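## Task

Pick up the carton marked R63 from the bench and set it down on the counter. All other cartons on the bench must stay exactly as they were. Nothing may topple or finish tilted, or the task fails. The carton must rest on the counter on its own at the end, not held there by the robot.

## Robot and tools

Robot: a Hello Robot Stretch 3 with a single arm. It has a two-wheel base (0.33 m long, 0.34 m wide), a lift sliding on a mast, and a telescoping arm that reaches out to the robot's RIGHT side. The gripper cannot move forward or back on its own; you drive the base for that. The base cannot move sideways. It pivots about the midpoint of the drive wheels, 0.05 m behind its front edge. With the arm in and the wrist folded, a spin sweeps a 0.28 m radius; an unfolded, level gripper reaches past that. Loose objects may get a brief shove now and then.

Frames: the base frame has its origin on the floor between the drive wheels, x forward, y left, z up. hand_pose is reported in it, at the point where closed fingertips meet. The odometry frame is the base frame as it stood at the scene's start. Heading is positive to the left, from -3.142 to 3.142.

execute_actions takes "actions", a list run in order; an empty list just reports the state and images. Each action may hold "robot" (a command), "steps" (1 to 450 control steps at 30 per second, default 1) and "until" (a condition that ends the action early; only together with steps). An action with only steps just waits. If any action or number is invalid, the whole call is rejected and nothing in it runs.

A command's "base" holds exactly one relative move, counted from where the base is when that command starts: translate_m (metres, positive forward, magnitude at most 1) or rotate_rad (radians, positive counter-clockwise seen from above, magnitude at most 3.2). "joints" holds absolute targets by name; joints left out keep their old target. Ranges: lift_m 0 to 1.1 (arm height on the mast); arm_m 0 to 0.52 (extension); wrist_yaw_rad -1.345 to 4.42 (0 along the arm, positive toward the front, 3.0 folded over the base); wrist_pitch_rad -1.57 to 0.451 (negative tips fingertips down); wrist_roll_rad -2.911 to 2.911 (0 = fingers side by side); gripper_m -0.089 to 0.179 (bigger is wider; the actual fingertip gap is about 0.007 less when almost shut and 0.025 less when wide, zero below 0.007); head_pan_rad -3.953 to 1.73 (0 forward, positive left, -1.57 looks along the arm); head_tilt_rad -1.53 to 0.419 (negative looks down). "contact_limits": {"arm_m": n} sets the motor effort percentage (1 to 100) at which the arm halts; it applies until the next arm_m command. Instead of one command, "robot" may be a list of up to 8 commands and {"pause_s": s} entries (s at most 15) run one after another; the next starts only when the previous ended "done" (for base or gripper, "off_target" is also accepted), otherwise the rest is dropped. {"robot": {"stop": true}} brakes everything and clears the queue. A new command acts immediately and discards an older queue.

"until" examples: {"robot": {"status": "ended"}} fires once nothing reads "moving" and no queue is running; {"robot": {"lift_m": [">", 0.3]}} compares readings, goals, statuses, refusals, queue or queue_left with "=", "!=", "<", "<=", ">", ">="; {"any": {"status": "ended"}} fires when any one motion ends. Do not wait for an exact "=" on readings.

zoom_image: "camera" (head_camera, nav_camera or wrist_camera) and "region" [x0, y0, x1, y1] in pixels of that camera's latest image, top-left origin, at most 504 by 504. head_camera is 896x504, nav_camera 672x504 fisheye, wrist_camera 644x364; the head pair is aimed with head pan and tilt. finished_scene takes "scene" (1 or 2) and ends it for good; only call it once everything has stopped and the carton sits on the counter unheld.

Results: base_status and joint_status give each motion's outcome: moving, done, off_target (halted short, may still push), contact_stop (arm or lift hit something and went slack), time_out, stopped, not_commanded, torque_fault (a wrist servo shut off for 10 s). The base bracket shows distance moved versus goal. joint_goals, measured_speeds, motor_effort (percent, bracket = peak, noisy with fixed bias), refusals and queue/queue_left are listed. robot.on_its_own appears when the robot changed a goal itself, a joint is slack or off, a motor is loaded at rest, or base_tilt has drifted 3 degrees or more from its start value. Lines starting "refused:" or "dropped:" name the failed goal (counted from 0). lidar_m gives 12 distances in 30-degree sectors, first straight ahead going counter-clockwise, in a plane 0.17 m above the floor. wrist_depth_mm and head_depth_mm are 7x7 median depth grids. Camera calibration lines give K and T_world_to_cam relative to the base frame.

Speed: the base reaches 0.30 m/s and 1.9 rad/s only with lift_m under 0.30, arm_m under 0.03 and wrist_yaw_rad over 2.54; otherwise 0.10 m/s and 0.63 rad/s.

Gripping: command gripper_m smaller than the carton's width; smaller squeezes harder, but too hard triggers a stall guard that weakens the grip. Neither the reading nor "done" proves a hold; check cameras. Release by opening at least 0.02 beyond the touch value.

Avoid: folding or unfolding the wrist unless lift_m is 0.32 to 0.95, pitch -0.4 and roll near 0; with yaw below -0.4 keep pitch at -0.5 or lower. Pushing something solid with the gripper higher than about 0.45 m can tip the robot, and a repeat push after contact_stop is worse; driving while gripping or snagged on a fixed object also risks tipping. If tilted, reverse the last move in small steps, free the gripper, and lower lift_m toward 0.2. Avoid drops, slams, hard pushes, and knocking other cartons. Wait for all motion to end before finishing.

Each tool is called after ">>>" by a JSON object that holds its "op" and its "data".

## Session

>>> {"op": "execute_actions", "data": {"actions": []}}

Scene clock: 0.00 s.
robot.base_odometry: x=+0.000 y=+0.000 heading=+0.000 (m, m, rad; robot's odometry frame)
robot.turned_by_wheels: +0.000 (rad since the last result)
robot.turned_by_imu: +0.000 (rad since the last result)
robot.base_tilt: forward=+0.2 right=-0.3 (deg)
robot.lidar_m: 1.38 1.14 0.87 1.23 2.66 0.89 0.72 0.70 2.42 1.50 1.54 1.71
robot.head_depth_mm: 1631 1597 1601 1594 1603 1593 1587 / 1558 1528 1538 1527 1516 1531 1526 / 1484 1454 1456 1454 1440 1446 1443 / 1434 1408 1413 1412 1406 1405 1416 / 1358 1358 1355 1354 1351 1349 1349 / 1305 1315 1301 1312 1305 1299 1286 / 1263 1255 1252 1254 1248 1254 1238
robot.base_status: not_commanded
robot.joint_positions: lift_m=+0.309 arm_m=+0.001 wrist_yaw_rad=+3.098 wrist_pitch_rad=-0.540 wrist_roll_rad=-0.007 gripper_m=+0.037 head_pan_rad=+0.009 head_tilt_rad=+0.014
robot.joint_goals: lift_m=+0.309 arm_m=+0.001 wrist_yaw_rad=+3.098 wrist_pitch_rad=-0.540 wrist_roll_rad=-0.007 gripper_m=+0.037 head_pan_rad=+0.009 head_tilt_rad=+0.014
robot.joint_status: lift_m=not_commanded arm_m=not_commanded wrist_yaw_rad=not_commanded wrist_pitch_rad=not_commanded wrist_roll_rad=not_commanded gripper_m=not_commanded head_pan_rad=not_commanded head_tilt_rad=not_commanded
robot.measured_speeds: translate_m=+0.000 rotate_rad=+0.000 lift_m=+0.000 arm_m=+0.000 wrist_yaw_rad=+0.000 wrist_pitch_rad=+0.000 wrist_roll_rad=+0.000 head_pan_rad=+0.000 head_tilt_rad=+0.000
robot: refusals=0 queue=idle queue_left=0
robot.motor_effort: left_wheel=+0 right_wheel=+0 lift_m=+22 arm_m=-1 wrist_yaw_rad=+0 wrist_pitch_rad=+6 wrist_roll_rad=+0 gripper_m=-1 head_pan_rad=+0 head_tilt_rad=+3 (%)
robot.hand_pose: x=-0.0121 y=+0.0615 z=+0.2954 quat_wxyz=(+0.203, +0.683, +0.174, +0.680) (m; robot's base frame)
robot.wrist_depth_mm: - - - - - 796 741 / 937 956 - - - 902 874 / 729 753 774 794 829 850 871 / 598 621 627 652 663 676 699 / 510 521 - 565 551 571 576 / 458 - - - 486 487 493 / - - - - 416 425 430
pictures: head_camera (sideways: a quarter turn clockwise sets it upright), nav_camera (sideways: a quarter turn counterclockwise sets it upright), wrist_camera
Images, in order (width x height): head_camera 896x504, nav_camera 672x504, wrist_camera 644x364.

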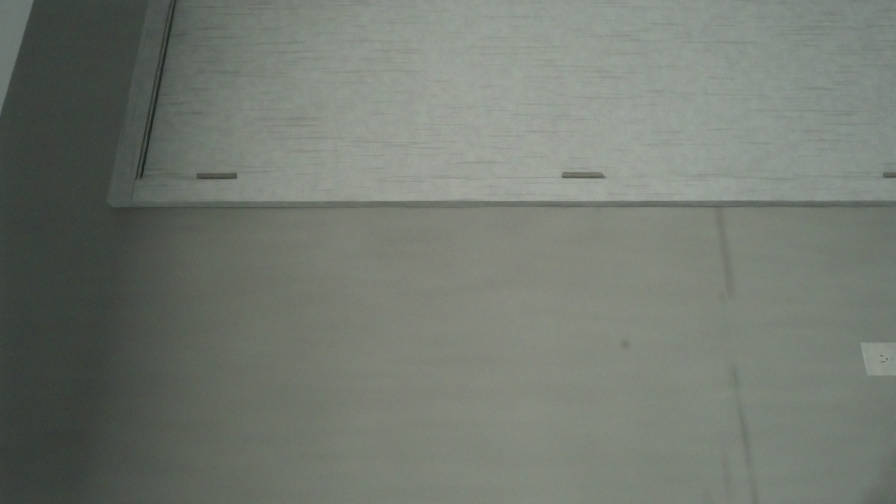

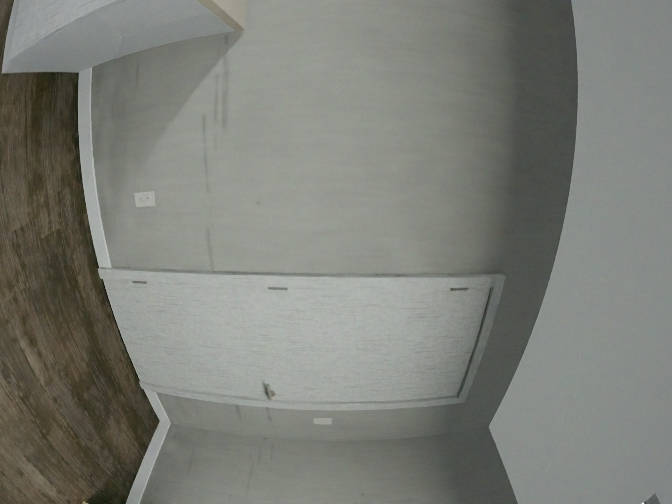

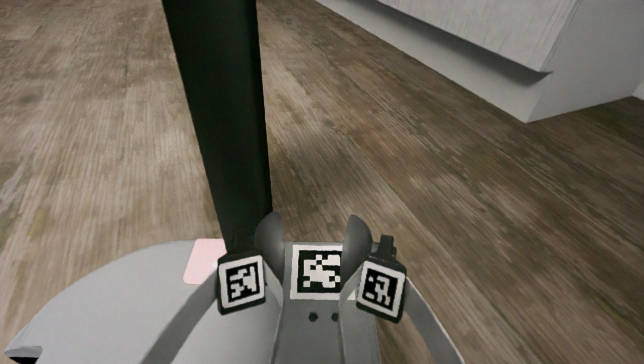

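>>> {"op": "execute_actions", "data": {"actions": [{"robot":{"joints":{"head_pan_rad":1.4,"head_tilt_rad":-0.6}},"steps":450,"until":{"robot":{"status":"ended"}}}]}}

>>> {"op": "execute_actions", "data": {"actions": [{"robot":{"joints":{"head_pan_rad":-1.7}},"steps":450,"until":{"robot":{"status":"ended"}}}]}}

>>> {"op": "execute_actions", "data": {"actions": [{"robot":{"joints":{"head_pan_rad":-3.1}},"steps":450,"until":{"robot":{"status":"ended"}}}]}}

Scene clock: 6.60 s.
robot.base_odometry: x=+0.000 y=+0.000 heading=+0.000 (m, m, rad; robot's odometry frame)
robot.turned_by_wheels: +0.000 (rad since the last result)
robot.turned_by_imu: -0.001 (rad since the last result)
robot.base_tilt: forward=+0.2 right=-0.3 (deg)
robot.lidar_m: 1.38 1.15 0.87 1.24 2.66 0.89 0.72 0.70 2.43 1.50 1.54 1.71
robot.head_depth_mm: 1477 1503 995 1024 1121 1299 1205 / 1656 1658 1094 1185 1326 1412 1207 / 1880 1689 1226 1405 1635 1434 1210 / 2199 1713 1495 1729 1767 1456 1214 / 2591 1780 1872 2161 1806 1458 1220 / 2553 2660 2885 2350 1796 1467 1230 / 2438 2636 2914 2371 1813 1474 1252
robot.base_status: not_commanded
robot.joint_positions: lift_m=+0.309 arm_m=+0.001 wrist_yaw_rad=+3.098 wrist_pitch_rad=-0.540 wrist_roll_rad=-0.007 gripper_m=+0.037 head_pan_rad=+1.393 head_tilt_rad=-0.592
robot.joint_goals: lift_m=+0.309 arm_m=+0.001 wrist_yaw_rad=+3.098 wrist_pitch_rad=-0.540 wrist_roll_rad=-0.007 gripper_m=+0.037 head_pan_rad=+1.400 head_tilt_rad=-0.600
robot.joint_status: lift_m=not_commanded arm_m=not_commanded wrist_yaw_rad=not_commanded wrist_pitch_rad=not_commanded wrist_roll_rad=not_commanded gripper_m=not_commanded head_pan_rad=done head_tilt_rad=done
robot.measured_speeds: translate_m=+0.000 rotate_rad=+0.000 lift_m=+0.000 arm_m=+0.000 wrist_yaw_rad=+0.000 wrist_pitch_rad=+0.000 wrist_roll_rad=+0.000 head_pan_rad=+0.000 head_tilt_rad=+0.000
robot: refusals=0 queue=done queue_left=0
robot.motor_effort: left_wheel=+0(0) right_wheel=+1(1) lift_m=+23(23) arm_m=+0(1) wrist_yaw_rad=+0(1) wrist_pitch_rad=+6(6) wrist_roll_rad=+0(0) gripper_m=+0(0) head_pan_rad=+2(32) head_tilt_rad=-3(35) (%)
robot.hand_pose: x=-0.0121 y=+0.0615 z=+0.2954 quat_wxyz=(+0.203, +0.683, +0.174, +0.680) (m; robot's base frame)
robot.wrist_depth_mm: - - - - - 796 728 / 954 968 - - - 891 885 / 745 765 766 795 820 853 871 / 599 621 629 648 675 679 694 / 519 534 - 560 560 564 569 / 454 - - - 484 481 490 / - - - - 416 426 427
pictures: head_camera (sideways: a quarter turn clockwise sets it upright), nav_camera (sideways: a quarter turn counterclockwise sets it upright), wrist_camera
camera_calibration (this result's frames):
head_camera: T_world_to_cam=[[-0.087408, -0.523333, -0.847633, 1.12857], [-0.990369, 0.137365, 0.0173168, -0.0141765], [0.107373, 0.840983, -0.5303, 0.64913], [0, 0, 0, 1]] pos_world=[0.0149071, 0.0466588, 1.30109]
nav_camera: T_world_to_cam=[[0.112045, 0.526497, 0.842761, -1.05698], [0.984054, -0.176693, -0.0204449, 0.0719644], [0.138146, 0.831613, -0.537899, 0.657852], [0, 0, 0, 1]] pos_world=[-0.0432668, 0.0221345, 1.24611]
wrist_camera: T_world_to_cam=[[0.997184, -0.00594764, 0.0747589, -0.0152405], [0.0528949, -0.650887, -0.75733, 0.299107], [0.0531639, 0.759152, -0.648739, 0.309415], [0, 0, 0, 1]] pos_world=[-0.0170733, -0.0402986, 0.428392]
Images, in order (width x height): head_camera 896x504, nav_camera 672x504, wrist_camera 644x364.

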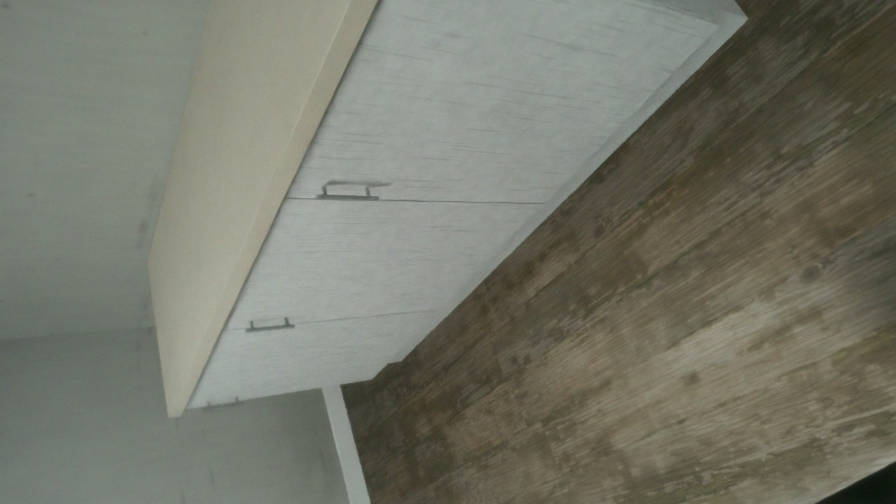

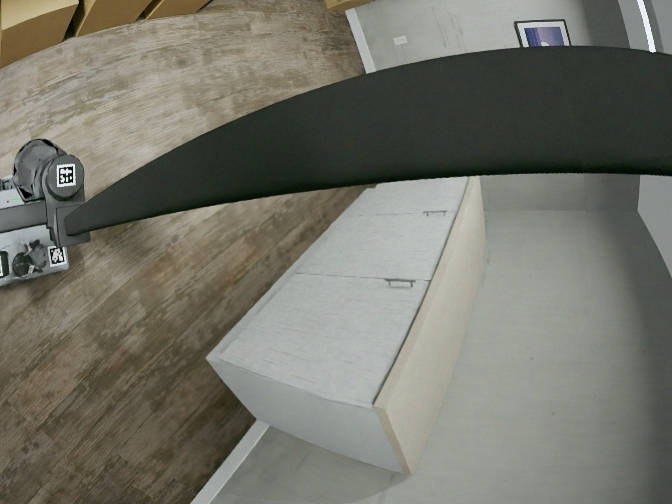

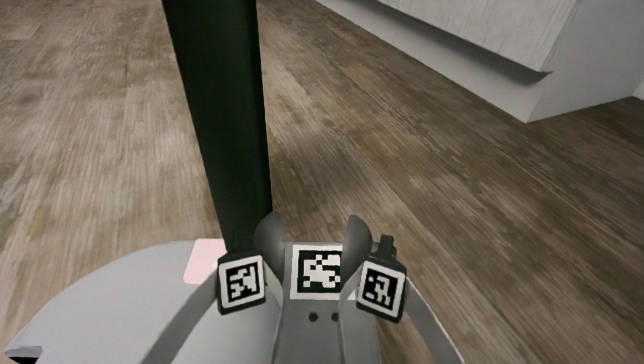

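Scene clock: 8.47 s.
robot.base_odometry: x=+0.000 y=+0.000 heading=+0.000 (m, m, rad; robot's odometry frame)
robot.turned_by_wheels: +0.000 (rad since the last result)
robot.turned_by_imu: +0.000 (rad since the last result)
robot.base_tilt: forward=+0.2 right=-0.3 (deg)
robot.lidar_m: 1.38 1.14 0.87 1.23 2.65 0.89 0.72 0.70 2.42 1.50 1.54 1.71
robot.head_depth_mm: 2168 2487 2773 2293 1777 1431 1204 / 2049 2271 2599 2297 1770 1441 1209 / 1896 2102 2426 2317 1805 1434 1217 / 1825 2011 2061 2054 1800 1456 1220 / 1745 1922 2021 1978 1794 1448 1222 / 1652 1822 1898 1957 1794 1465 1223 / 1562 1717 1811 1886 1785 1479 1227
robot.base_status: not_commanded
robot.joint_positions: lift_m=+0.309 arm_m=+0.001 wrist_yaw_rad=+3.098 wrist_pitch_rad=-0.540 wrist_roll_rad=-0.007 gripper_m=+0.037 head_pan_rad=-1.693 head_tilt_rad=-0.592
robot.joint_goals: lift_m=+0.309 arm_m=+0.001 wrist_yaw_rad=+3.098 wrist_pitch_rad=-0.540 wrist_roll_rad=-0.007 gripper_m=+0.037 head_pan_rad=-1.700 head_tilt_rad=-0.600
robot.joint_status: lift_m=not_commanded arm_m=not_commanded wrist_yaw_rad=not_commanded wrist_pitch_rad=not_commanded wrist_roll_rad=not_commanded gripper_m=not_commanded head_pan_rad=done head_tilt_rad=done
robot.measured_speeds: translate_m=+0.000 rotate_rad=+0.000 lift_m=+0.000 arm_m=+0.000 wrist_yaw_rad=+0.000 wrist_pitch_rad=+0.000 wrist_roll_rad=+0.000 head_pan_rad=+0.000 head_tilt_rad=+0.000
robot: refusals=0 queue=done queue_left=0
robot.motor_effort: left_wheel=+0(0) right_wheel=+1(1) lift_m=+23(22) arm_m=-1(1) wrist_yaw_rad=+0(0) wrist_pitch_rad=+6(7) wrist_roll_rad=+0(0) gripper_m=+0(0) head_pan_rad=-2(32) head_tilt_rad=-2(3) (%)
robot.hand_pose: x=-0.0121 y=+0.0615 z=+0.2954 quat_wxyz=(+0.203, +0.683, +0.174, +0.680) (m; robot's base frame)
robot.wrist_depth_mm: - - - - - 805 735 / 945 988 - - - 878 880 / 731 753 766 785 820 838 862 / 605 608 625 639 650 677 687 / 513 530 - 560 560 563 574 / 460 - - - 484 478 492 / - - - - 418 419 430
pictures: head_camera (sideways: a quarter turn clockwise sets it upright), nav_camera (sideways: a quarter turn counterclockwise sets it upright), wrist_camera
camera_calibration (this result's frames):
head_camera: T_world_to_cam=[[0.057986, 0.52774, -0.847424, 1.12741], [0.996509, -0.0816604, 0.0173326, -0.0263171], [-0.0600539, -0.845471, -0.530633, 0.650585], [0, 0, 0, 1]] pos_world=[-0.0000786723, -0.0470787, 1.30107]
nav_camera: T_world_to_cam=[[-0.0824068, -0.532278, 0.842549, -1.05552], [-0.992408, 0.121281, -0.020445, 0.084021], [-0.0913029, -0.837837, -0.538231, 0.659683], [0, 0, 0, 1]] pos_world=[0.0566322, -0.0193116, 1.24611]
wrist_camera: T_world_to_cam=[[0.997184, -0.00594783, 0.074759, -0.0152406], [0.0528948, -0.650887, -0.75733, 0.299107], [0.0531641, 0.759151, -0.648739, 0.309415], [0, 0, 0, 1]] pos_world=[-0.0170733, -0.0402986, 0.428392]
Images, in order (width x height): head_camera 896x504, nav_camera 672x504, wrist_camera 644x364.

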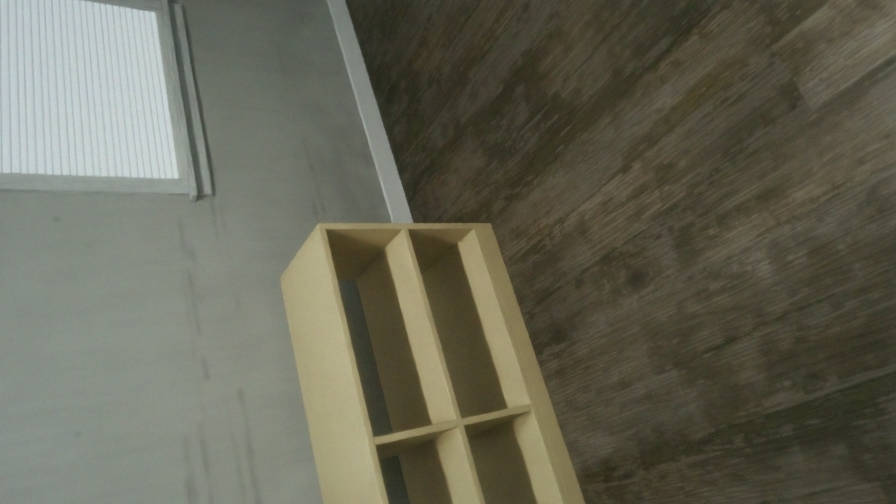

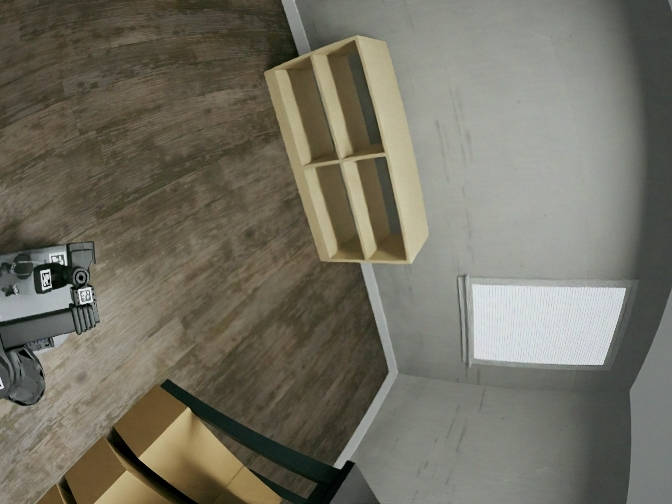

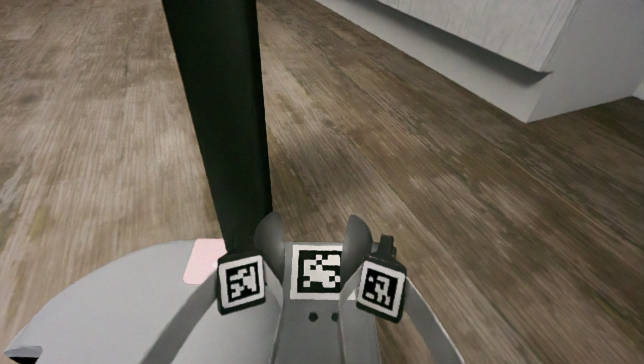

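Scene clock: 9.70 s.
robot.base_odometry: x=+0.000 y=+0.000 heading=+0.000 (m, m, rad; robot's odometry frame)
robot.turned_by_wheels: +0.000 (rad since the last result)
robot.turned_by_imu: +0.000 (rad since the last result)
robot.base_tilt: forward=+0.2 right=-0.3 (deg)
robot.lidar_m: 1.38 1.14 0.87 1.23 2.66 0.89 0.72 0.70 2.43 1.50 1.54 1.71
robot.head_depth_mm: 2405 1371 951 1826 1402 1360 1200 / 2299 1288 960 1824 1396 1343 1214 / 2234 1382 961 1749 1466 1246 1212 / 2161 1320 972 1716 1416 1216 1220 / 2096 2221 981 1641 1522 1250 1226 / 2055 2127 988 811 1428 1152 1180 / 1976 2043 997 793 1475 1154 1145
robot.base_status: not_commanded
robot.joint_positions: lift_m=+0.309 arm_m=+0.001 wrist_yaw_rad=+3.098 wrist_pitch_rad=-0.540 wrist_roll_rad=-0.007 gripper_m=+0.037 head_pan_rad=-3.093 head_tilt_rad=-0.592
robot.joint_goals: lift_m=+0.309 arm_m=+0.001 wrist_yaw_rad=+3.098 wrist_pitch_rad=-0.540 wrist_roll_rad=-0.007 gripper_m=+0.037 head_pan_rad=-3.100 head_tilt_rad=-0.600
robot.joint_status: lift_m=not_commanded arm_m=not_commanded wrist_yaw_rad=not_commanded wrist_pitch_rad=not_commanded wrist_roll_rad=not_commanded gripper_m=not_commanded head_pan_rad=done head_tilt_rad=done
robot.measured_speeds: translate_m=+0.000 rotate_rad=+0.000 lift_m=+0.000 arm_m=+0.000 wrist_yaw_rad=+0.000 wrist_pitch_rad=+0.000 wrist_roll_rad=+0.000 head_pan_rad=+0.000 head_tilt_rad=+0.000
robot: refusals=0 queue=done queue_left=0
robot.motor_effort: left_wheel=+0(0) right_wheel=+1(1) lift_m=+22(23) arm_m=-1(1) wrist_yaw_rad=+0(0) wrist_pitch_rad=+6(6) wrist_roll_rad=+0(0) gripper_m=-1(1) head_pan_rad=-3(33) head_tilt_rad=-2(3) (%)
robot.hand_pose: x=-0.0121 y=+0.0615 z=+0.2954 quat_wxyz=(+0.203, +0.683, +0.174, +0.680) (m; robot's base frame)
robot.wrist_depth_mm: - - - - - 796 735 / 941 964 - - - 900 879 / 739 740 766 794 810 840 864 / 609 627 627 645 665 674 689 / 508 524 - 559 555 561 568 / 458 - - - 482 485 497 / - - - - 418 426 431
pictures: head_camera (sideways: a quarter turn clockwise sets it upright), nav_camera (sideways: a quarter turn counterclockwise sets it upright), wrist_camera
camera_calibration (this result's frames):
head_camera: T_world_to_cam=[[0.529945, 0.032558, -0.847407, 1.12451], [0.0889018, -0.99589, 0.0173339, -0.0207824], [-0.843359, -0.084522, -0.530662, 0.6554], [0, 0, 0, 1]] pos_world=[-0.0413438, -0.00191308, 1.30107]
nav_camera: T_world_to_cam=[[-0.538567, -0.00926372, 0.842532, -1.05271], [-0.0491604, 0.998582, -0.020445, 0.0782672], [-0.841147, -0.0524302, -0.538259, 0.664293], [0, 0, 0, 1]] pos_world=[-0.00433992, -0.0530792, 1.2461]
wrist_camera: T_world_to_cam=[[0.997184, -0.00594788, 0.0747589, -0.0152406], [0.0528947, -0.650887, -0.75733, 0.299107], [0.0531641, 0.759152, -0.648739, 0.309415], [0, 0, 0, 1]] pos_world=[-0.0170733, -0.0402986, 0.428392]
Images, in order (width x height): head_camera 896x504, nav_camera 672x504, wrist_camera 644x364.

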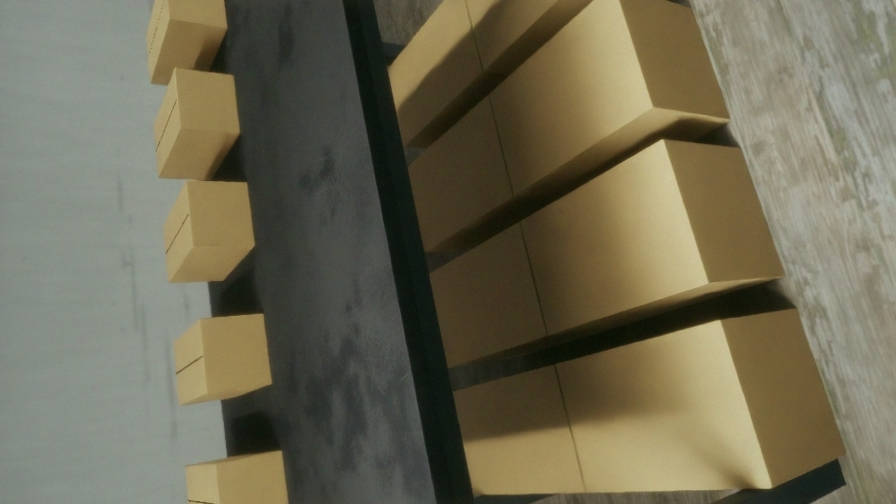

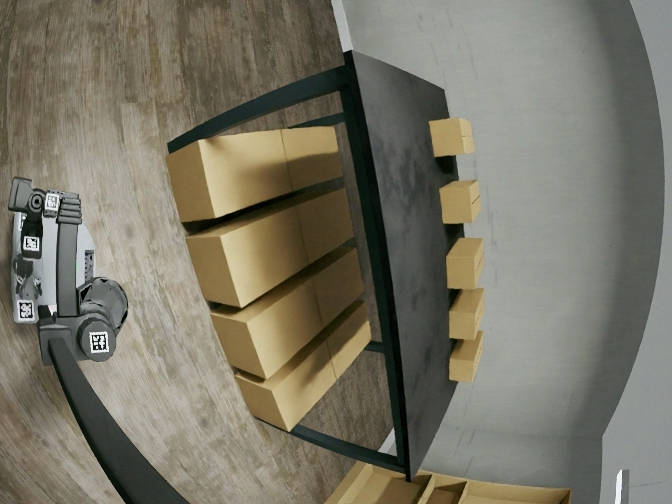

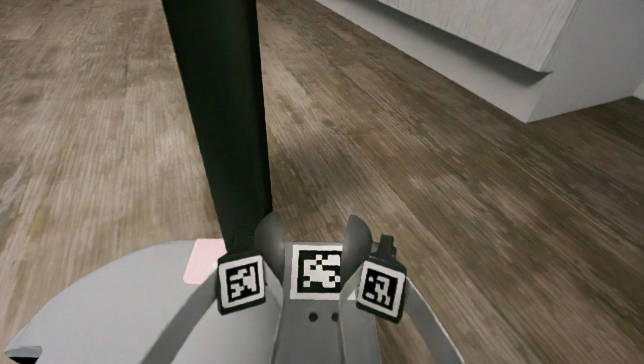

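>>> {"op": "execute_actions", "data": {"actions": [{"robot":[{"joints":{"lift_m":0.28,"wrist_pitch_rad":-0.4,"head_pan_rad":-0.9}},{"base":{"rotate_rad":-1.14}},{"base":{"translate_m":0.75}},{"base":{"rotate_rad":-1.571}},{"base":{"translate_m":0.8}},{"base":{"translate_m":0.7}}],"steps":450,"until":{"robot":{"status":"ended"}}},{"steps":450,"until":{"robot":{"status":"ended"}}}]}}

Scene clock: 38.43 s.
robot.base_odometry: x=-1.050 y=-1.308 heading=-2.711 (m, m, rad; robot's odometry frame)
robot.turned_by_wheels: -2.711 (rad since the last result)
robot.turned_by_imu: -2.646 (rad since the last result)
robot.base_tilt: forward=+0.2 right=-0.3 (deg)
robot.lidar_m: 0.96 1.01 1.08 1.06 0.87 1.37 2.81 0.85 0.65 0.59 1.27 0.98
robot.head_depth_mm: 1659 1935 2310 2267 1750 1426 1150 / 1429 1648 1890 2130 1758 1436 1202 / 1281 1426 1620 1865 1773 1433 1210 / 1141 1260 1412 1592 1724 1442 1221 / 1029 1128 1249 1398 1574 1452 1217 / 944 1025 1119 1240 1375 1427 1223 / 865 939 1015 1112 1220 1360 1227
robot.base_status: done (translate_m +0.7000 of +0.7000)
robot.joint_positions: lift_m=+0.281 arm_m=+0.001 wrist_yaw_rad=+3.098 wrist_pitch_rad=-0.418 wrist_roll_rad=-0.007 gripper_m=+0.037 head_pan_rad=-0.907 head_tilt_rad=-0.593
robot.joint_goals: lift_m=+0.280 arm_m=+0.001 wrist_yaw_rad=+3.098 wrist_pitch_rad=-0.400 wrist_roll_rad=-0.007 gripper_m=+0.037 head_pan_rad=-0.900 head_tilt_rad=-0.600
robot.joint_status: lift_m=done arm_m=not_commanded wrist_yaw_rad=not_commanded wrist_pitch_rad=done wrist_roll_rad=not_commanded gripper_m=not_commanded head_pan_rad=done head_tilt_rad=done
robot.measured_speeds: translate_m=+0.000 rotate_rad=+0.000 lift_m=+0.000 arm_m=+0.000 wrist_yaw_rad=+0.000 wrist_pitch_rad=+0.000 wrist_roll_rad=+0.000 head_pan_rad=+0.000 head_tilt_rad=+0.000
robot: refusals=0 queue=done queue_left=0
robot.motor_effort: left_wheel=+1(9) right_wheel=+0(5) lift_m=+12(25) arm_m=-1(1) wrist_yaw_rad=+0(0) wrist_pitch_rad=+8(8) wrist_roll_rad=+0(0) gripper_m=-2(1) head_pan_rad=+3(32) head_tilt_rad=-3(3) (%)
robot.hand_pose: x=-0.0114 y=+0.0784 z=+0.2932 quat_wxyz=(+0.162, +0.692, +0.132, +0.691) (m; robot's base frame)
robot.wrist_depth_mm: 693 862 - 989 - 979 966 / 838 912 - - - - - / 780 857 - 948 986 - - / 677 690 712 724 750 775 793 / 552 561 570 595 607 613 623 / 466 500 - - 510 507 513 / - - - - 429 436 444
pictures: head_camera (sideways: a quarter turn clockwise sets it upright), nav_camera (sideways: a quarter turn counterclockwise sets it upright), wrist_camera
camera_calibration (this result's frames):
head_camera: T_world_to_cam=[[-0.332688, 0.414382, -0.847116, 1.12939], [0.762045, 0.647292, 0.0173559, -0.0249171], [0.555523, -0.639767, -0.531124, 0.647469], [0, 0, 0, 1]] pos_world=[0.0350403, -0.037643, 1.30105]
nav_camera: T_world_to_cam=[[0.318638, -0.434864, 0.842237, -1.05756], [-0.787178, -0.616387, -0.0204452, 0.0827694], [0.528035, -0.656476, -0.538719, 0.65654], [0, 0, 0, 1]] pos_world=[0.0554555, 0.0221279, 1.2461]
wrist_camera: T_world_to_cam=[[0.996774, -0.0151997, 0.0788032, -0.0161624], [0.0571996, -0.554211, -0.830409, 0.322322], [0.0562956, 0.832238, -0.551554, 0.260913], [0, 0, 0, 1]] pos_world=[-0.0170147, -0.0387529, 0.412841]
Images, in order (width x height): head_camera 896x504, nav_camera 672x504, wrist_camera 644x364.

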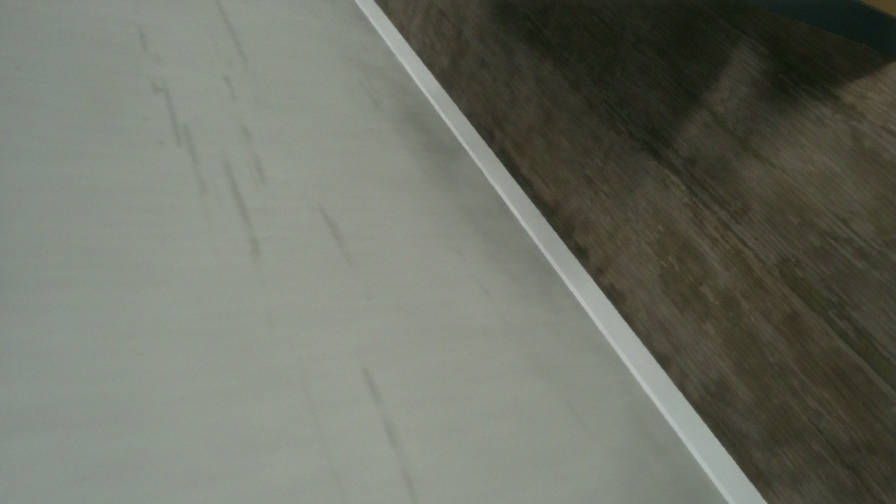

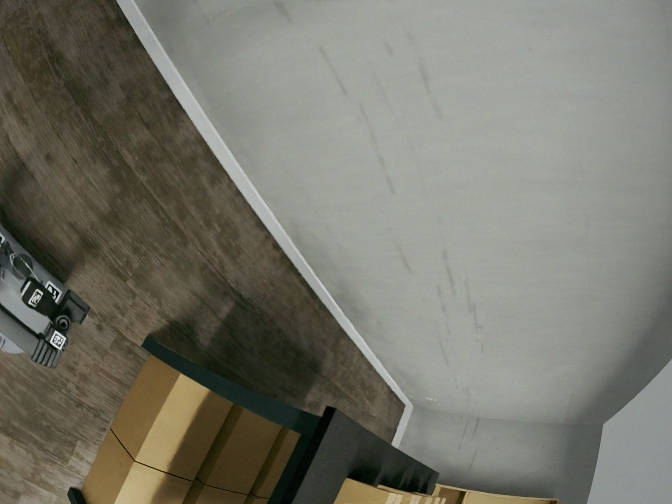

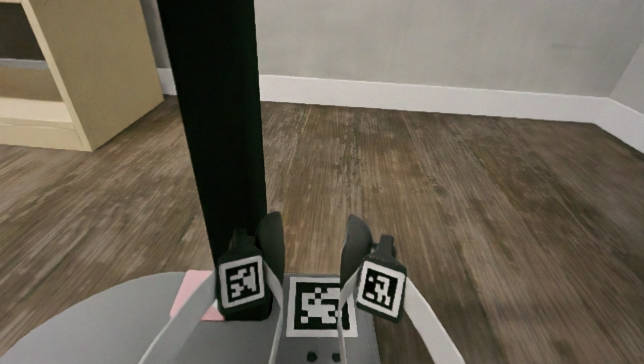

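>>> {"op": "execute_actions", "data": {"actions": [{"robot":[{"base":{"translate_m":0.6}},{"base":{"rotate_rad":-1.67}},{"base":{"translate_m":0.75},"joints":{"head_pan_rad":-1.1}}],"steps":450,"until":{"robot":{"status":"ended"}}}]}}

Scene clock: 52.73 s.
robot.base_odometry: x=-1.839 y=-0.849 heading=+1.902 (m, m, rad; robot's odometry frame)
robot.turned_by_wheels: -1.670 (rad since the last result)
robot.turned_by_imu: -1.629 (rad since the last result)
robot.base_tilt: forward=+0.2 right=-0.3 (deg)
robot.lidar_m: 1.44 0.52 0.38 0.36 0.38 0.52 1.40 1.79 2.25 0.45 0.47 0.64
robot.head_depth_mm: 2837 2675 652 594 550 1135 953 / 2997 2672 905 630 575 1143 957 / 3111 2806 753 674 1277 1215 982 / 3260 2966 693 674 1359 1150 1104 / 3474 3043 856 686 1457 1157 1142 / 3727 3208 819 747 1433 1216 1194 / 3495 3591 831 793 1440 1239 1231
robot.base_status: done (translate_m +0.7500 of +0.7500)
robot.joint_positions: lift_m=+0.281 arm_m=+0.001 wrist_yaw_rad=+3.098 wrist_pitch_rad=-0.418 wrist_roll_rad=-0.007 gripper_m=+0.037 head_pan_rad=-1.093 head_tilt_rad=-0.593
robot.joint_goals: lift_m=+0.280 arm_m=+0.001 wrist_yaw_rad=+3.098 wrist_pitch_rad=-0.400 wrist_roll_rad=-0.007 gripper_m=+0.037 head_pan_rad=-1.100 head_tilt_rad=-0.600
robot.joint_status: lift_m=done arm_m=not_commanded wrist_yaw_rad=not_commanded wrist_pitch_rad=done wrist_roll_rad=not_commanded gripper_m=not_commanded head_pan_rad=done head_tilt_rad=done
robot.measured_speeds: translate_m=+0.000 rotate_rad=+0.000 lift_m=+0.000 arm_m=+0.000 wrist_yaw_rad=+0.000 wrist_pitch_rad=+0.000 wrist_roll_rad=+0.000 head_pan_rad=+0.000 head_tilt_rad=+0.000
robot: refusals=0 queue=done queue_left=0
robot.motor_effort: left_wheel=+1(10) right_wheel=-1(4) lift_m=+12(12) arm_m=-1(1) wrist_yaw_rad=+0(1) wrist_pitch_rad=+8(8) wrist_roll_rad=+0(0) gripper_m=+0(1) head_pan_rad=-2(14) head_tilt_rad=-3(3) (%)
robot.hand_pose: x=-0.0114 y=+0.0784 z=+0.2932 quat_wxyz=(+0.162, +0.692, +0.132, +0.691) (m; robot's base frame)
robot.wrist_depth_mm: 353 357 - 362 366 370 371 / 386 391 - 395 399 404 408 / 430 429 - 440 445 448 455 / 475 477 487 494 497 503 512 / 518 519 534 538 544 549 561 / 463 499 - - 510 506 515 / - - - - 423 437 441
pictures: head_camera (sideways: a quarter turn clockwise sets it upright), nav_camera (sideways: a quarter turn counterclockwise sets it upright), wrist_camera
camera_calibration (this result's frames):
head_camera: T_world_to_cam=[[-0.250248, 0.468825, -0.847101, 1.12887], [0.868692, 0.495049, 0.0173571, -0.0255692], [0.427494, -0.731526, -0.531149, 0.648282], [0, 0, 0, 1]] pos_world=[0.0275724, -0.0423494, 1.30105]
nav_camera: T_world_to_cam=[[0.232649, -0.486352, 0.842221, -1.05701], [-0.88767, -0.460026, -0.0204452, 0.0833824], [0.397387, -0.742858, -0.538744, 0.65737], [0, 0, 0, 1]] pos_world=[0.0586977, 0.0126112, 1.2461]
wrist_camera: T_world_to_cam=[[0.996774, -0.0152037, 0.0788047, -0.0161639], [0.0572014, -0.554169, -0.830436, 0.322329], [0.0562968, 0.832265, -0.551512, 0.260915], [0, 0, 0, 1]] pos_world=[-0.0170146, -0.0387714, 0.412845]
Images, in order (width x height): head_camera 896x504, nav_camera 672x504, wrist_camera 644x364.

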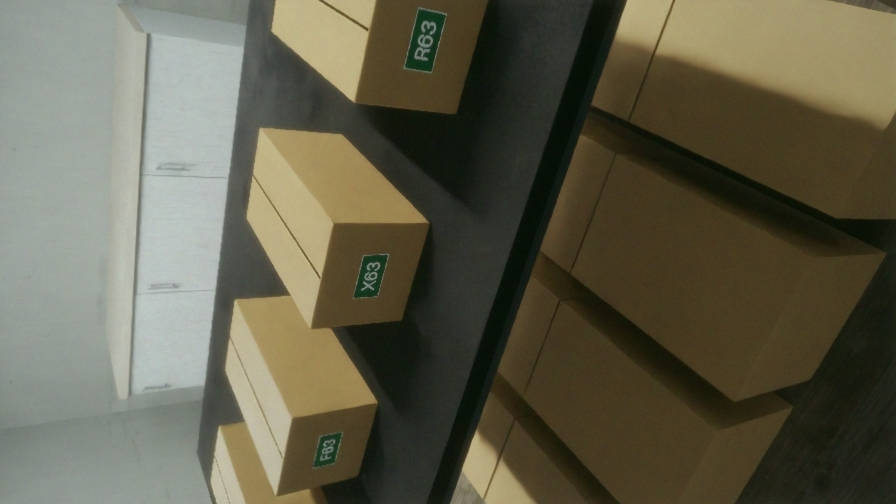

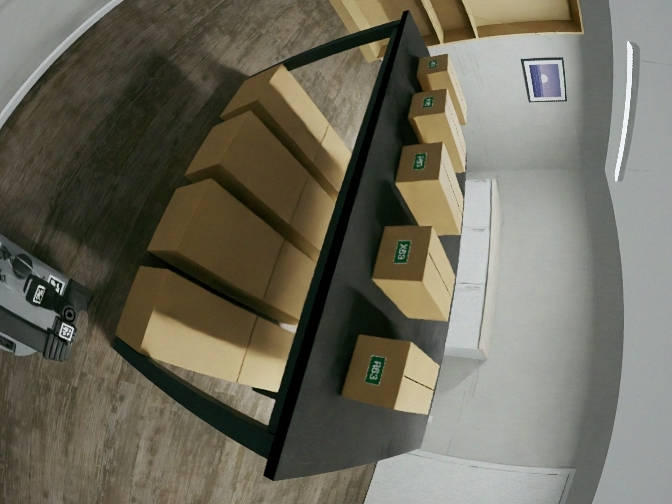

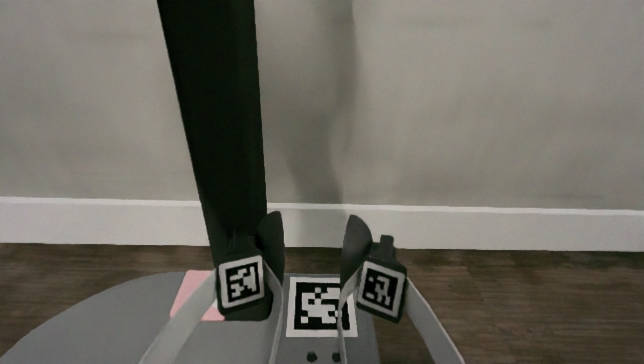

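>>> {"op": "execute_actions", "data": {"actions": [{"robot":[{"base":{"translate_m":0.13},"joints":{"lift_m":0.92,"head_pan_rad":-1.57,"gripper_m":0.179}},{"joints":{"wrist_yaw_rad":1.2}},{"joints":{"wrist_yaw_rad":0,"wrist_pitch_rad":0}}],"steps":450,"until":{"robot":{"status":"ended"}}}]}}

Scene clock: 68.87 s.
robot.base_odometry: x=-1.881 y=-0.726 heading=+1.902 (m, m, rad; robot's odometry frame)
robot.turned_by_wheels: +0.000 (rad since the last result)
robot.turned_by_imu: -0.002 (rad since the last result)
robot.base_tilt: forward=+0.2 right=-0.3 (deg)
robot.lidar_m: 1.45 0.52 0.38 0.37 0.38 0.52 1.41 1.89 0.47 0.45 0.48 0.64
robot.head_depth_mm: 2891 3174 3045 696 551 - - / 2902 3167 950 645 574 - - / 2850 3191 661 621 - - - / 2886 3189 822 632 579 1174 961 / 2866 2884 917 709 581 1183 1013 / 2935 2657 683 633 584 1151 962 / 2934 2726 686 634 589 1192 969
robot.base_status: done (translate_m +0.1300 of +0.1300)
robot.joint_positions: lift_m=+0.919 arm_m=+0.001 wrist_yaw_rad=+0.003 wrist_pitch_rad=-0.022 wrist_roll_rad=-0.007 gripper_m=+0.179 head_pan_rad=-1.563 head_tilt_rad=-0.593
robot.joint_goals: lift_m=+0.920 arm_m=+0.001 wrist_yaw_rad=+0.000 wrist_pitch_rad=+0.000 wrist_roll_rad=-0.007 gripper_m=+0.179 head_pan_rad=-1.570 head_tilt_rad=-0.600
robot.joint_status: lift_m=done arm_m=not_commanded wrist_yaw_rad=done wrist_pitch_rad=done wrist_roll_rad=not_commanded gripper_m=done head_pan_rad=done head_tilt_rad=done
robot.measured_speeds: translate_m=+0.000 rotate_rad=+0.000 lift_m=+0.000 arm_m=+0.000 wrist_yaw_rad=+0.000 wrist_pitch_rad=+0.000 wrist_roll_rad=+0.000 head_pan_rad=+0.000 head_tilt_rad=+0.000
robot: refusals=0 queue=done queue_left=0
robot.motor_effort: left_wheel=+2(9) right_wheel=+0(4) lift_m=+32(36) arm_m=-1(1) wrist_yaw_rad=-3(2) wrist_pitch_rad=+10(9) wrist_roll_rad=+0(0) gripper_m=+0(84) head_pan_rad=-3(21) head_tilt_rad=-3(3) (%)
robot.hand_pose: x=-0.0207 y=-0.4015 z=+1.0286 quat_wxyz=(+0.710, +0.009, -0.704, -0.007) (m; robot's base frame)
robot.wrist_depth_mm: - - - - - - - / - - - - - - - / - - - - - - - / 339 338 536 343 - - - / 353 350 433 348 511 - - / - 317 325 336 346 354 - / 230 245 250 257 262 259 -
pictures: head_camera (sideways: a quarter turn clockwise sets it upright), nav_camera (sideways: a quarter turn counterclockwise sets it upright), wrist_camera
camera_calibration (this result's frames):
head_camera: T_world_to_cam=[[-0.0108315, 0.531322, -0.8471, 1.12741], [0.998695, 0.0480321, 0.0173571, -0.0263623], [0.0499102, -0.845807, -0.531149, 0.650586], [0, 0, 0, 1]] pos_world=[0.0060685, -0.0474819, 1.30105]
nav_camera: T_world_to_cam=[[-0.0127964, -0.53898, 0.842221, -1.05551], [-0.999757, -0.00821198, -0.0204452, 0.0840661], [0.0179359, -0.842278, -0.538744, 0.659685], [0, 0, 0, 1]] pos_world=[0.0587069, -0.0125728, 1.2461]
wrist_camera: T_world_to_cam=[[-0.996484, 0.000888618, 0.0837765, -0.112054], [-0.0821258, 0.187435, -0.978838, 1.11508], [-0.0165725, -0.982277, -0.186703, -0.0388565], [0, 0, 0, 1]] pos_world=[-0.020727, -0.247073, 1.09361]
Images, in order (width x height): head_camera 896x504, nav_camera 672x504, wrist_camera 644x364.

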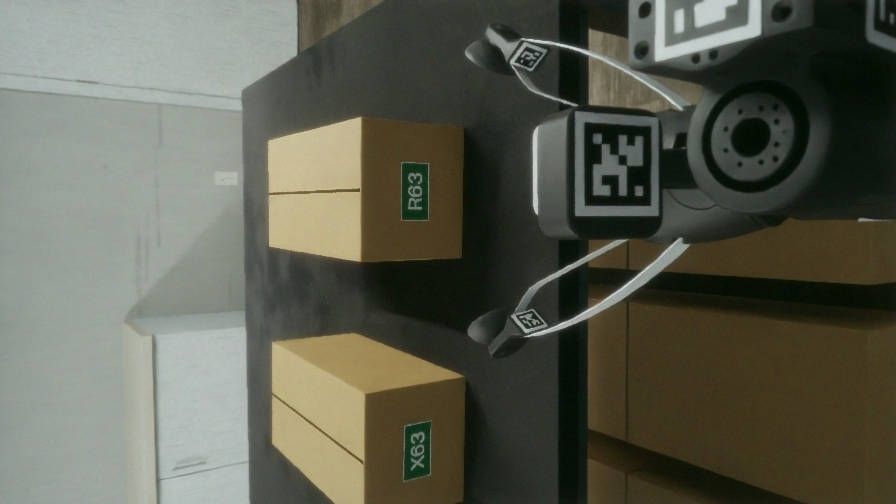

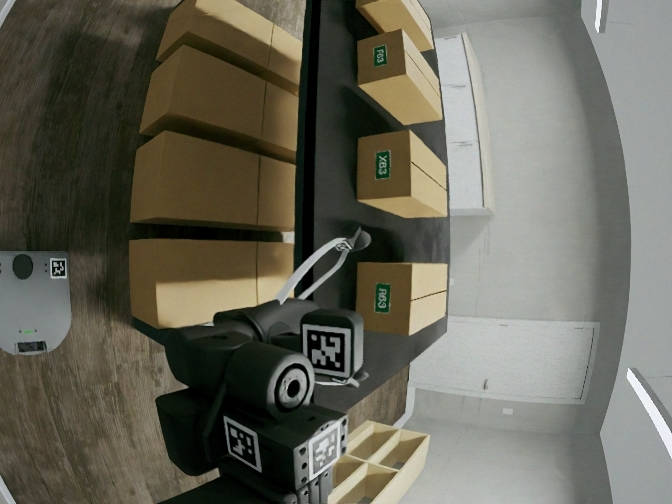

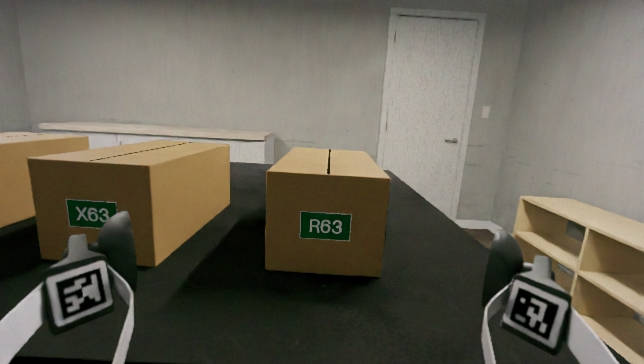

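>>> {"op": "execute_actions", "data": {"actions": [{"robot":{"base":{"translate_m":-0.01},"joints":{"lift_m":0.89,"arm_m":0.16}},"steps":450,"until":{"robot":{"status":"ended"}}}]}}

Scene clock: 76.97 s.
robot.base_odometry: x=-1.878 y=-0.736 heading=+1.902 (m, m, rad; robot's odometry frame)
robot.turned_by_wheels: +0.000 (rad since the last result)
robot.turned_by_imu: -0.001 (rad since the last result)
robot.base_tilt: forward=+0.2 right=-0.3 (deg)
robot.lidar_m: 1.46 0.52 0.38 0.37 0.38 0.52 1.40 1.88 0.47 0.45 0.48 0.64
robot.head_depth_mm: 2831 3163 3096 729 - 723 1126 / 2909 3145 955 - - 1349 937 / 2911 3145 662 - - 1119 961 / 2873 3202 714 629 577 1144 960 / 2896 2908 918 669 580 1213 1060 / 2993 2641 723 633 584 1151 967 / 2958 2696 685 635 587 1218 969
robot.base_status: done (translate_m -0.0100 of -0.0100)
robot.joint_positions: lift_m=+0.891 arm_m=+0.160 wrist_yaw_rad=+0.002 wrist_pitch_rad=-0.020 wrist_roll_rad=-0.007 gripper_m=+0.179 head_pan_rad=-1.563 head_tilt_rad=-0.593
robot.joint_goals: lift_m=+0.890 arm_m=+0.160 wrist_yaw_rad=+0.000 wrist_pitch_rad=+0.000 wrist_roll_rad=-0.007 gripper_m=+0.179 head_pan_rad=-1.570 head_tilt_rad=-0.600
robot.joint_status: lift_m=done arm_m=done wrist_yaw_rad=done wrist_pitch_rad=done wrist_roll_rad=not_commanded gripper_m=done head_pan_rad=done head_tilt_rad=done
robot.measured_speeds: translate_m=+0.000 rotate_rad=+0.000 lift_m=+0.000 arm_m=+0.000 wrist_yaw_rad=+0.000 wrist_pitch_rad=+0.000 wrist_roll_rad=+0.000 head_pan_rad=+0.000 head_tilt_rad=+0.000
robot: refusals=0 queue=done queue_left=0
robot.motor_effort: left_wheel=+1(3) right_wheel=-1(3) lift_m=+11(34) arm_m=+3(3) wrist_yaw_rad=-2(2) wrist_pitch_rad=+9(10) wrist_roll_rad=+0(0) gripper_m=-1(0) head_pan_rad=-2(3) head_tilt_rad=-3(2) (%)
robot.hand_pose: x=-0.0210 y=-0.5603 z=+1.0000 quat_wxyz=(+0.710, +0.008, -0.704, -0.007) (m; robot's base frame)
robot.wrist_depth_mm: - - - - - - - / - - - - - - - / - 420 - - - - - / 226 320 178 177 200 - - / 223 337 183 180 180 - - / - 266 189 186 188 294 - / 194 205 195 195 196 215 244
pictures: head_camera (sideways: a quarter turn clockwise sets it upright), nav_camera (sideways: a quarter turn counterclockwise sets it upright), wrist_camera
camera_calibration (this result's frames):
head_camera: T_world_to_cam=[[-0.0107535, 0.531324, -0.8471, 1.12741], [0.998702, 0.0478855, 0.0173571, -0.0263623], [0.0497861, -0.845814, -0.531149, 0.650586], [0, 0, 0, 1]] pos_world=[0.00606153, -0.0474819, 1.30105]
nav_camera: T_world_to_cam=[[-0.0128755, -0.538978, 0.842221, -1.05551], [-0.999758, -0.00806527, -0.0204452, 0.0840661], [0.0178123, -0.842281, -0.538744, 0.659685], [0, 0, 0, 1]] pos_world=[0.0587051, -0.0125805, 1.2461]
wrist_camera: T_world_to_cam=[[-0.996482, 0.00235184, 0.0837714, -0.109041], [-0.0818692, 0.186257, -0.979084, 1.11646], [-0.0179056, -0.982498, -0.185409, -0.20165], [0, 0, 0, 1]] pos_world=[-0.0208646, -0.405813, 1.06486]
Images, in order (width x height): head_camera 896x504, nav_camera 672x504, wrist_camera 644x364.

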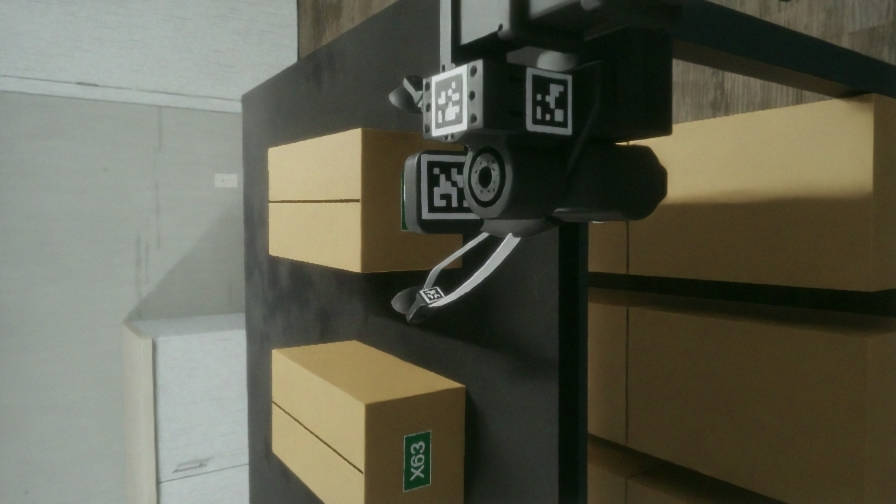

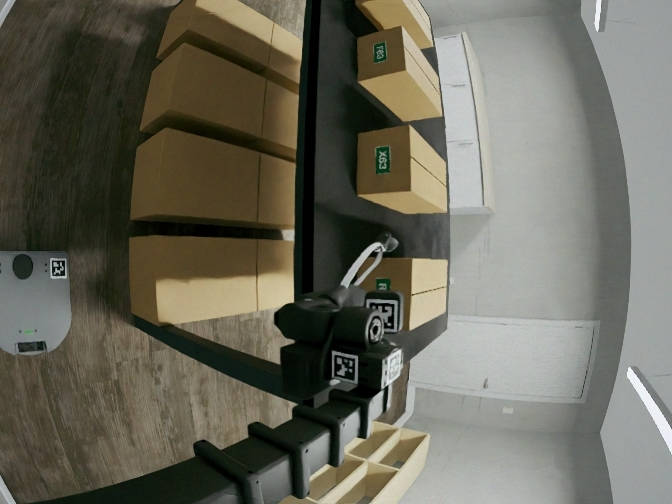

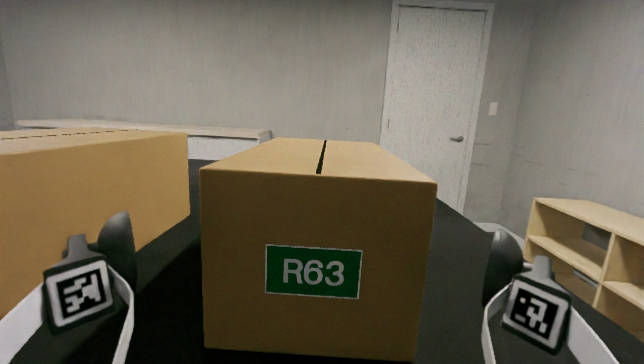

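>>> {"op": "execute_actions", "data": {"actions": [{"robot":[{"base":{"translate_m":-0.005}},{"joints":{"arm_m":0.26}},{"joints":{"gripper_m":0.04}},{"joints":{"lift_m":0.94}}],"steps":450,"until":{"robot":{"status":"ended"}}}]}}

Scene clock: 86.77 s.
robot.base_odometry: x=-1.877 y=-0.740 heading=+1.902 (m, m, rad; robot's odometry frame)
robot.turned_by_wheels: +0.000 (rad since the last result)
robot.turned_by_imu: -0.002 (rad since the last result)
robot.base_tilt: forward=+0.2 right=-0.3 (deg)
robot.lidar_m: 1.45 0.52 0.38 0.37 0.38 0.52 1.40 1.88 0.47 0.45 0.49 0.64
robot.head_depth_mm: 2863 3285 3486 629 571 708 1151 / 2915 3152 1159 606 573 1395 936 / 2867 3164 - - 575 1145 957 / 2889 3129 631 656 579 1152 962 / 2928 2957 919 684 582 1213 1086 / 2899 2621 721 635 583 1153 966 / 2881 2755 684 635 587 1188 973
robot.base_status: done (translate_m -0.0050 of -0.0050)
robot.joint_positions: lift_m=+0.939 arm_m=+0.260 wrist_yaw_rad=+0.000 wrist_pitch_rad=-0.027 wrist_roll_rad=-0.007 gripper_m=+0.046 head_pan_rad=-1.563 head_tilt_rad=-0.593
robot.joint_goals: lift_m=+0.940 arm_m=+0.260 wrist_yaw_rad=+0.000 wrist_pitch_rad=+0.000 wrist_roll_rad=-0.007 gripper_m=+0.044 head_pan_rad=-1.570 head_tilt_rad=-0.600
robot.joint_status: lift_m=done arm_m=done wrist_yaw_rad=done wrist_pitch_rad=done wrist_roll_rad=not_commanded gripper_m=done head_pan_rad=done head_tilt_rad=done
robot.measured_speeds: translate_m=+0.000 rotate_rad=+0.000 lift_m=+0.000 arm_m=+0.000 wrist_yaw_rad=+0.000 wrist_pitch_rad=+0.000 wrist_roll_rad=+0.000 head_pan_rad=+0.000 head_tilt_rad=+0.000
robot: refusals=0 queue=done queue_left=0
robot.on_its_own: gripper_m is held at +0.044, not at your +0.040, by its stall guard, which is still easing
robot.motor_effort: left_wheel=+2(2) right_wheel=-1(3) lift_m=+33(37) arm_m=+2(5) wrist_yaw_rad=+0(2) wrist_pitch_rad=+12(13) wrist_roll_rad=+0(0) gripper_m=-41(99) head_pan_rad=-2(3) head_tilt_rad=-2(3) (%)
robot.hand_pose: x=-0.0215 y=-0.6601 z=+1.0471 quat_wxyz=(+0.710, +0.010, -0.704, -0.010) (m; robot's base frame)
robot.wrist_depth_mm: - - - - - - - / - - - - - - - / - - - - - - - / 309 323 146 159 178 - - / 231 125 123 123 124 - - / 223 127 127 128 128 - - / 249 247 131 132 132 279 -
pictures: head_camera (sideways: a quarter turn clockwise sets it upright), nav_camera (sideways: a quarter turn counterclockwise sets it upright), wrist_camera
camera_calibration (this result's frames):
head_camera: T_world_to_cam=[[-0.0107498, 0.531413, -0.847044, 1.12734], [0.998702, 0.0478755, 0.0173613, -0.0263678], [0.0497787, -0.845759, -0.531238, 0.650703], [0, 0, 0, 1]] pos_world=[0.00606114, -0.0474818, 1.30104]
nav_camera: T_world_to_cam=[[-0.0128793, -0.539067, 0.842164, -1.05544], [-0.999759, -0.00805488, -0.0204453, 0.0840662], [0.0178049, -0.842224, -0.538833, 0.659801], [0, 0, 0, 1]] pos_world=[0.0587049, -0.0125751, 1.2461]
wrist_camera: T_world_to_cam=[[-0.996477, 0.00340967, 0.083797, -0.112499], [-0.0815594, 0.193344, -0.977735, 1.18436], [-0.0195354, -0.981125, -0.192384, -0.282846], [0, 0, 0, 1]] pos_world=[-0.0210325, -0.506113, 1.113]
Images, in order (width x height): head_camera 896x504, nav_camera 672x504, wrist_camera 644x364.

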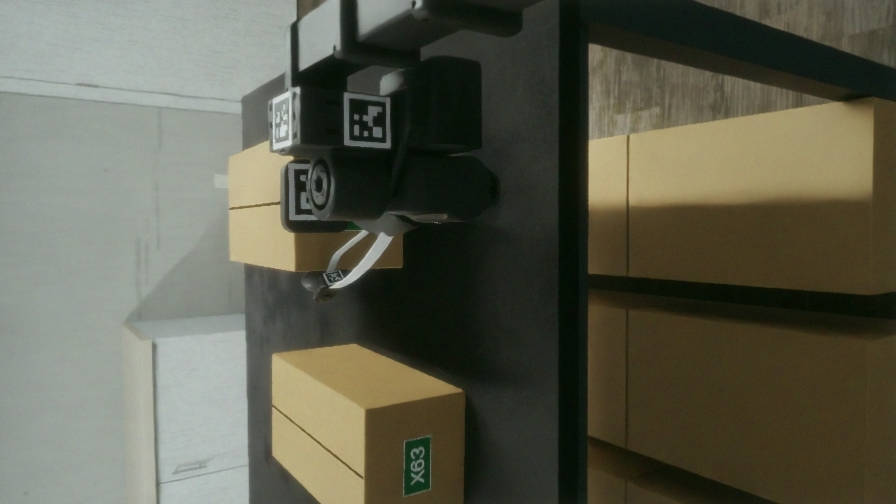

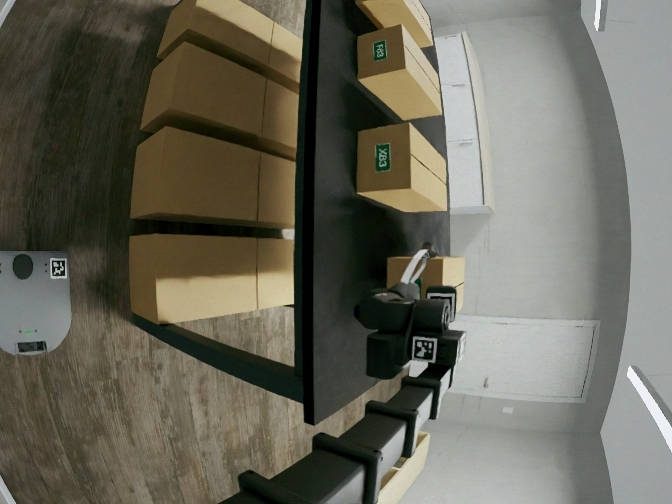

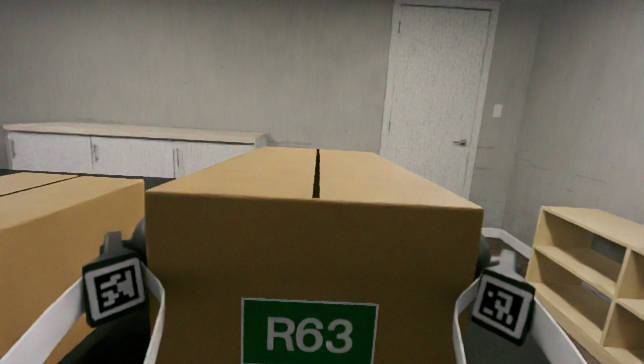

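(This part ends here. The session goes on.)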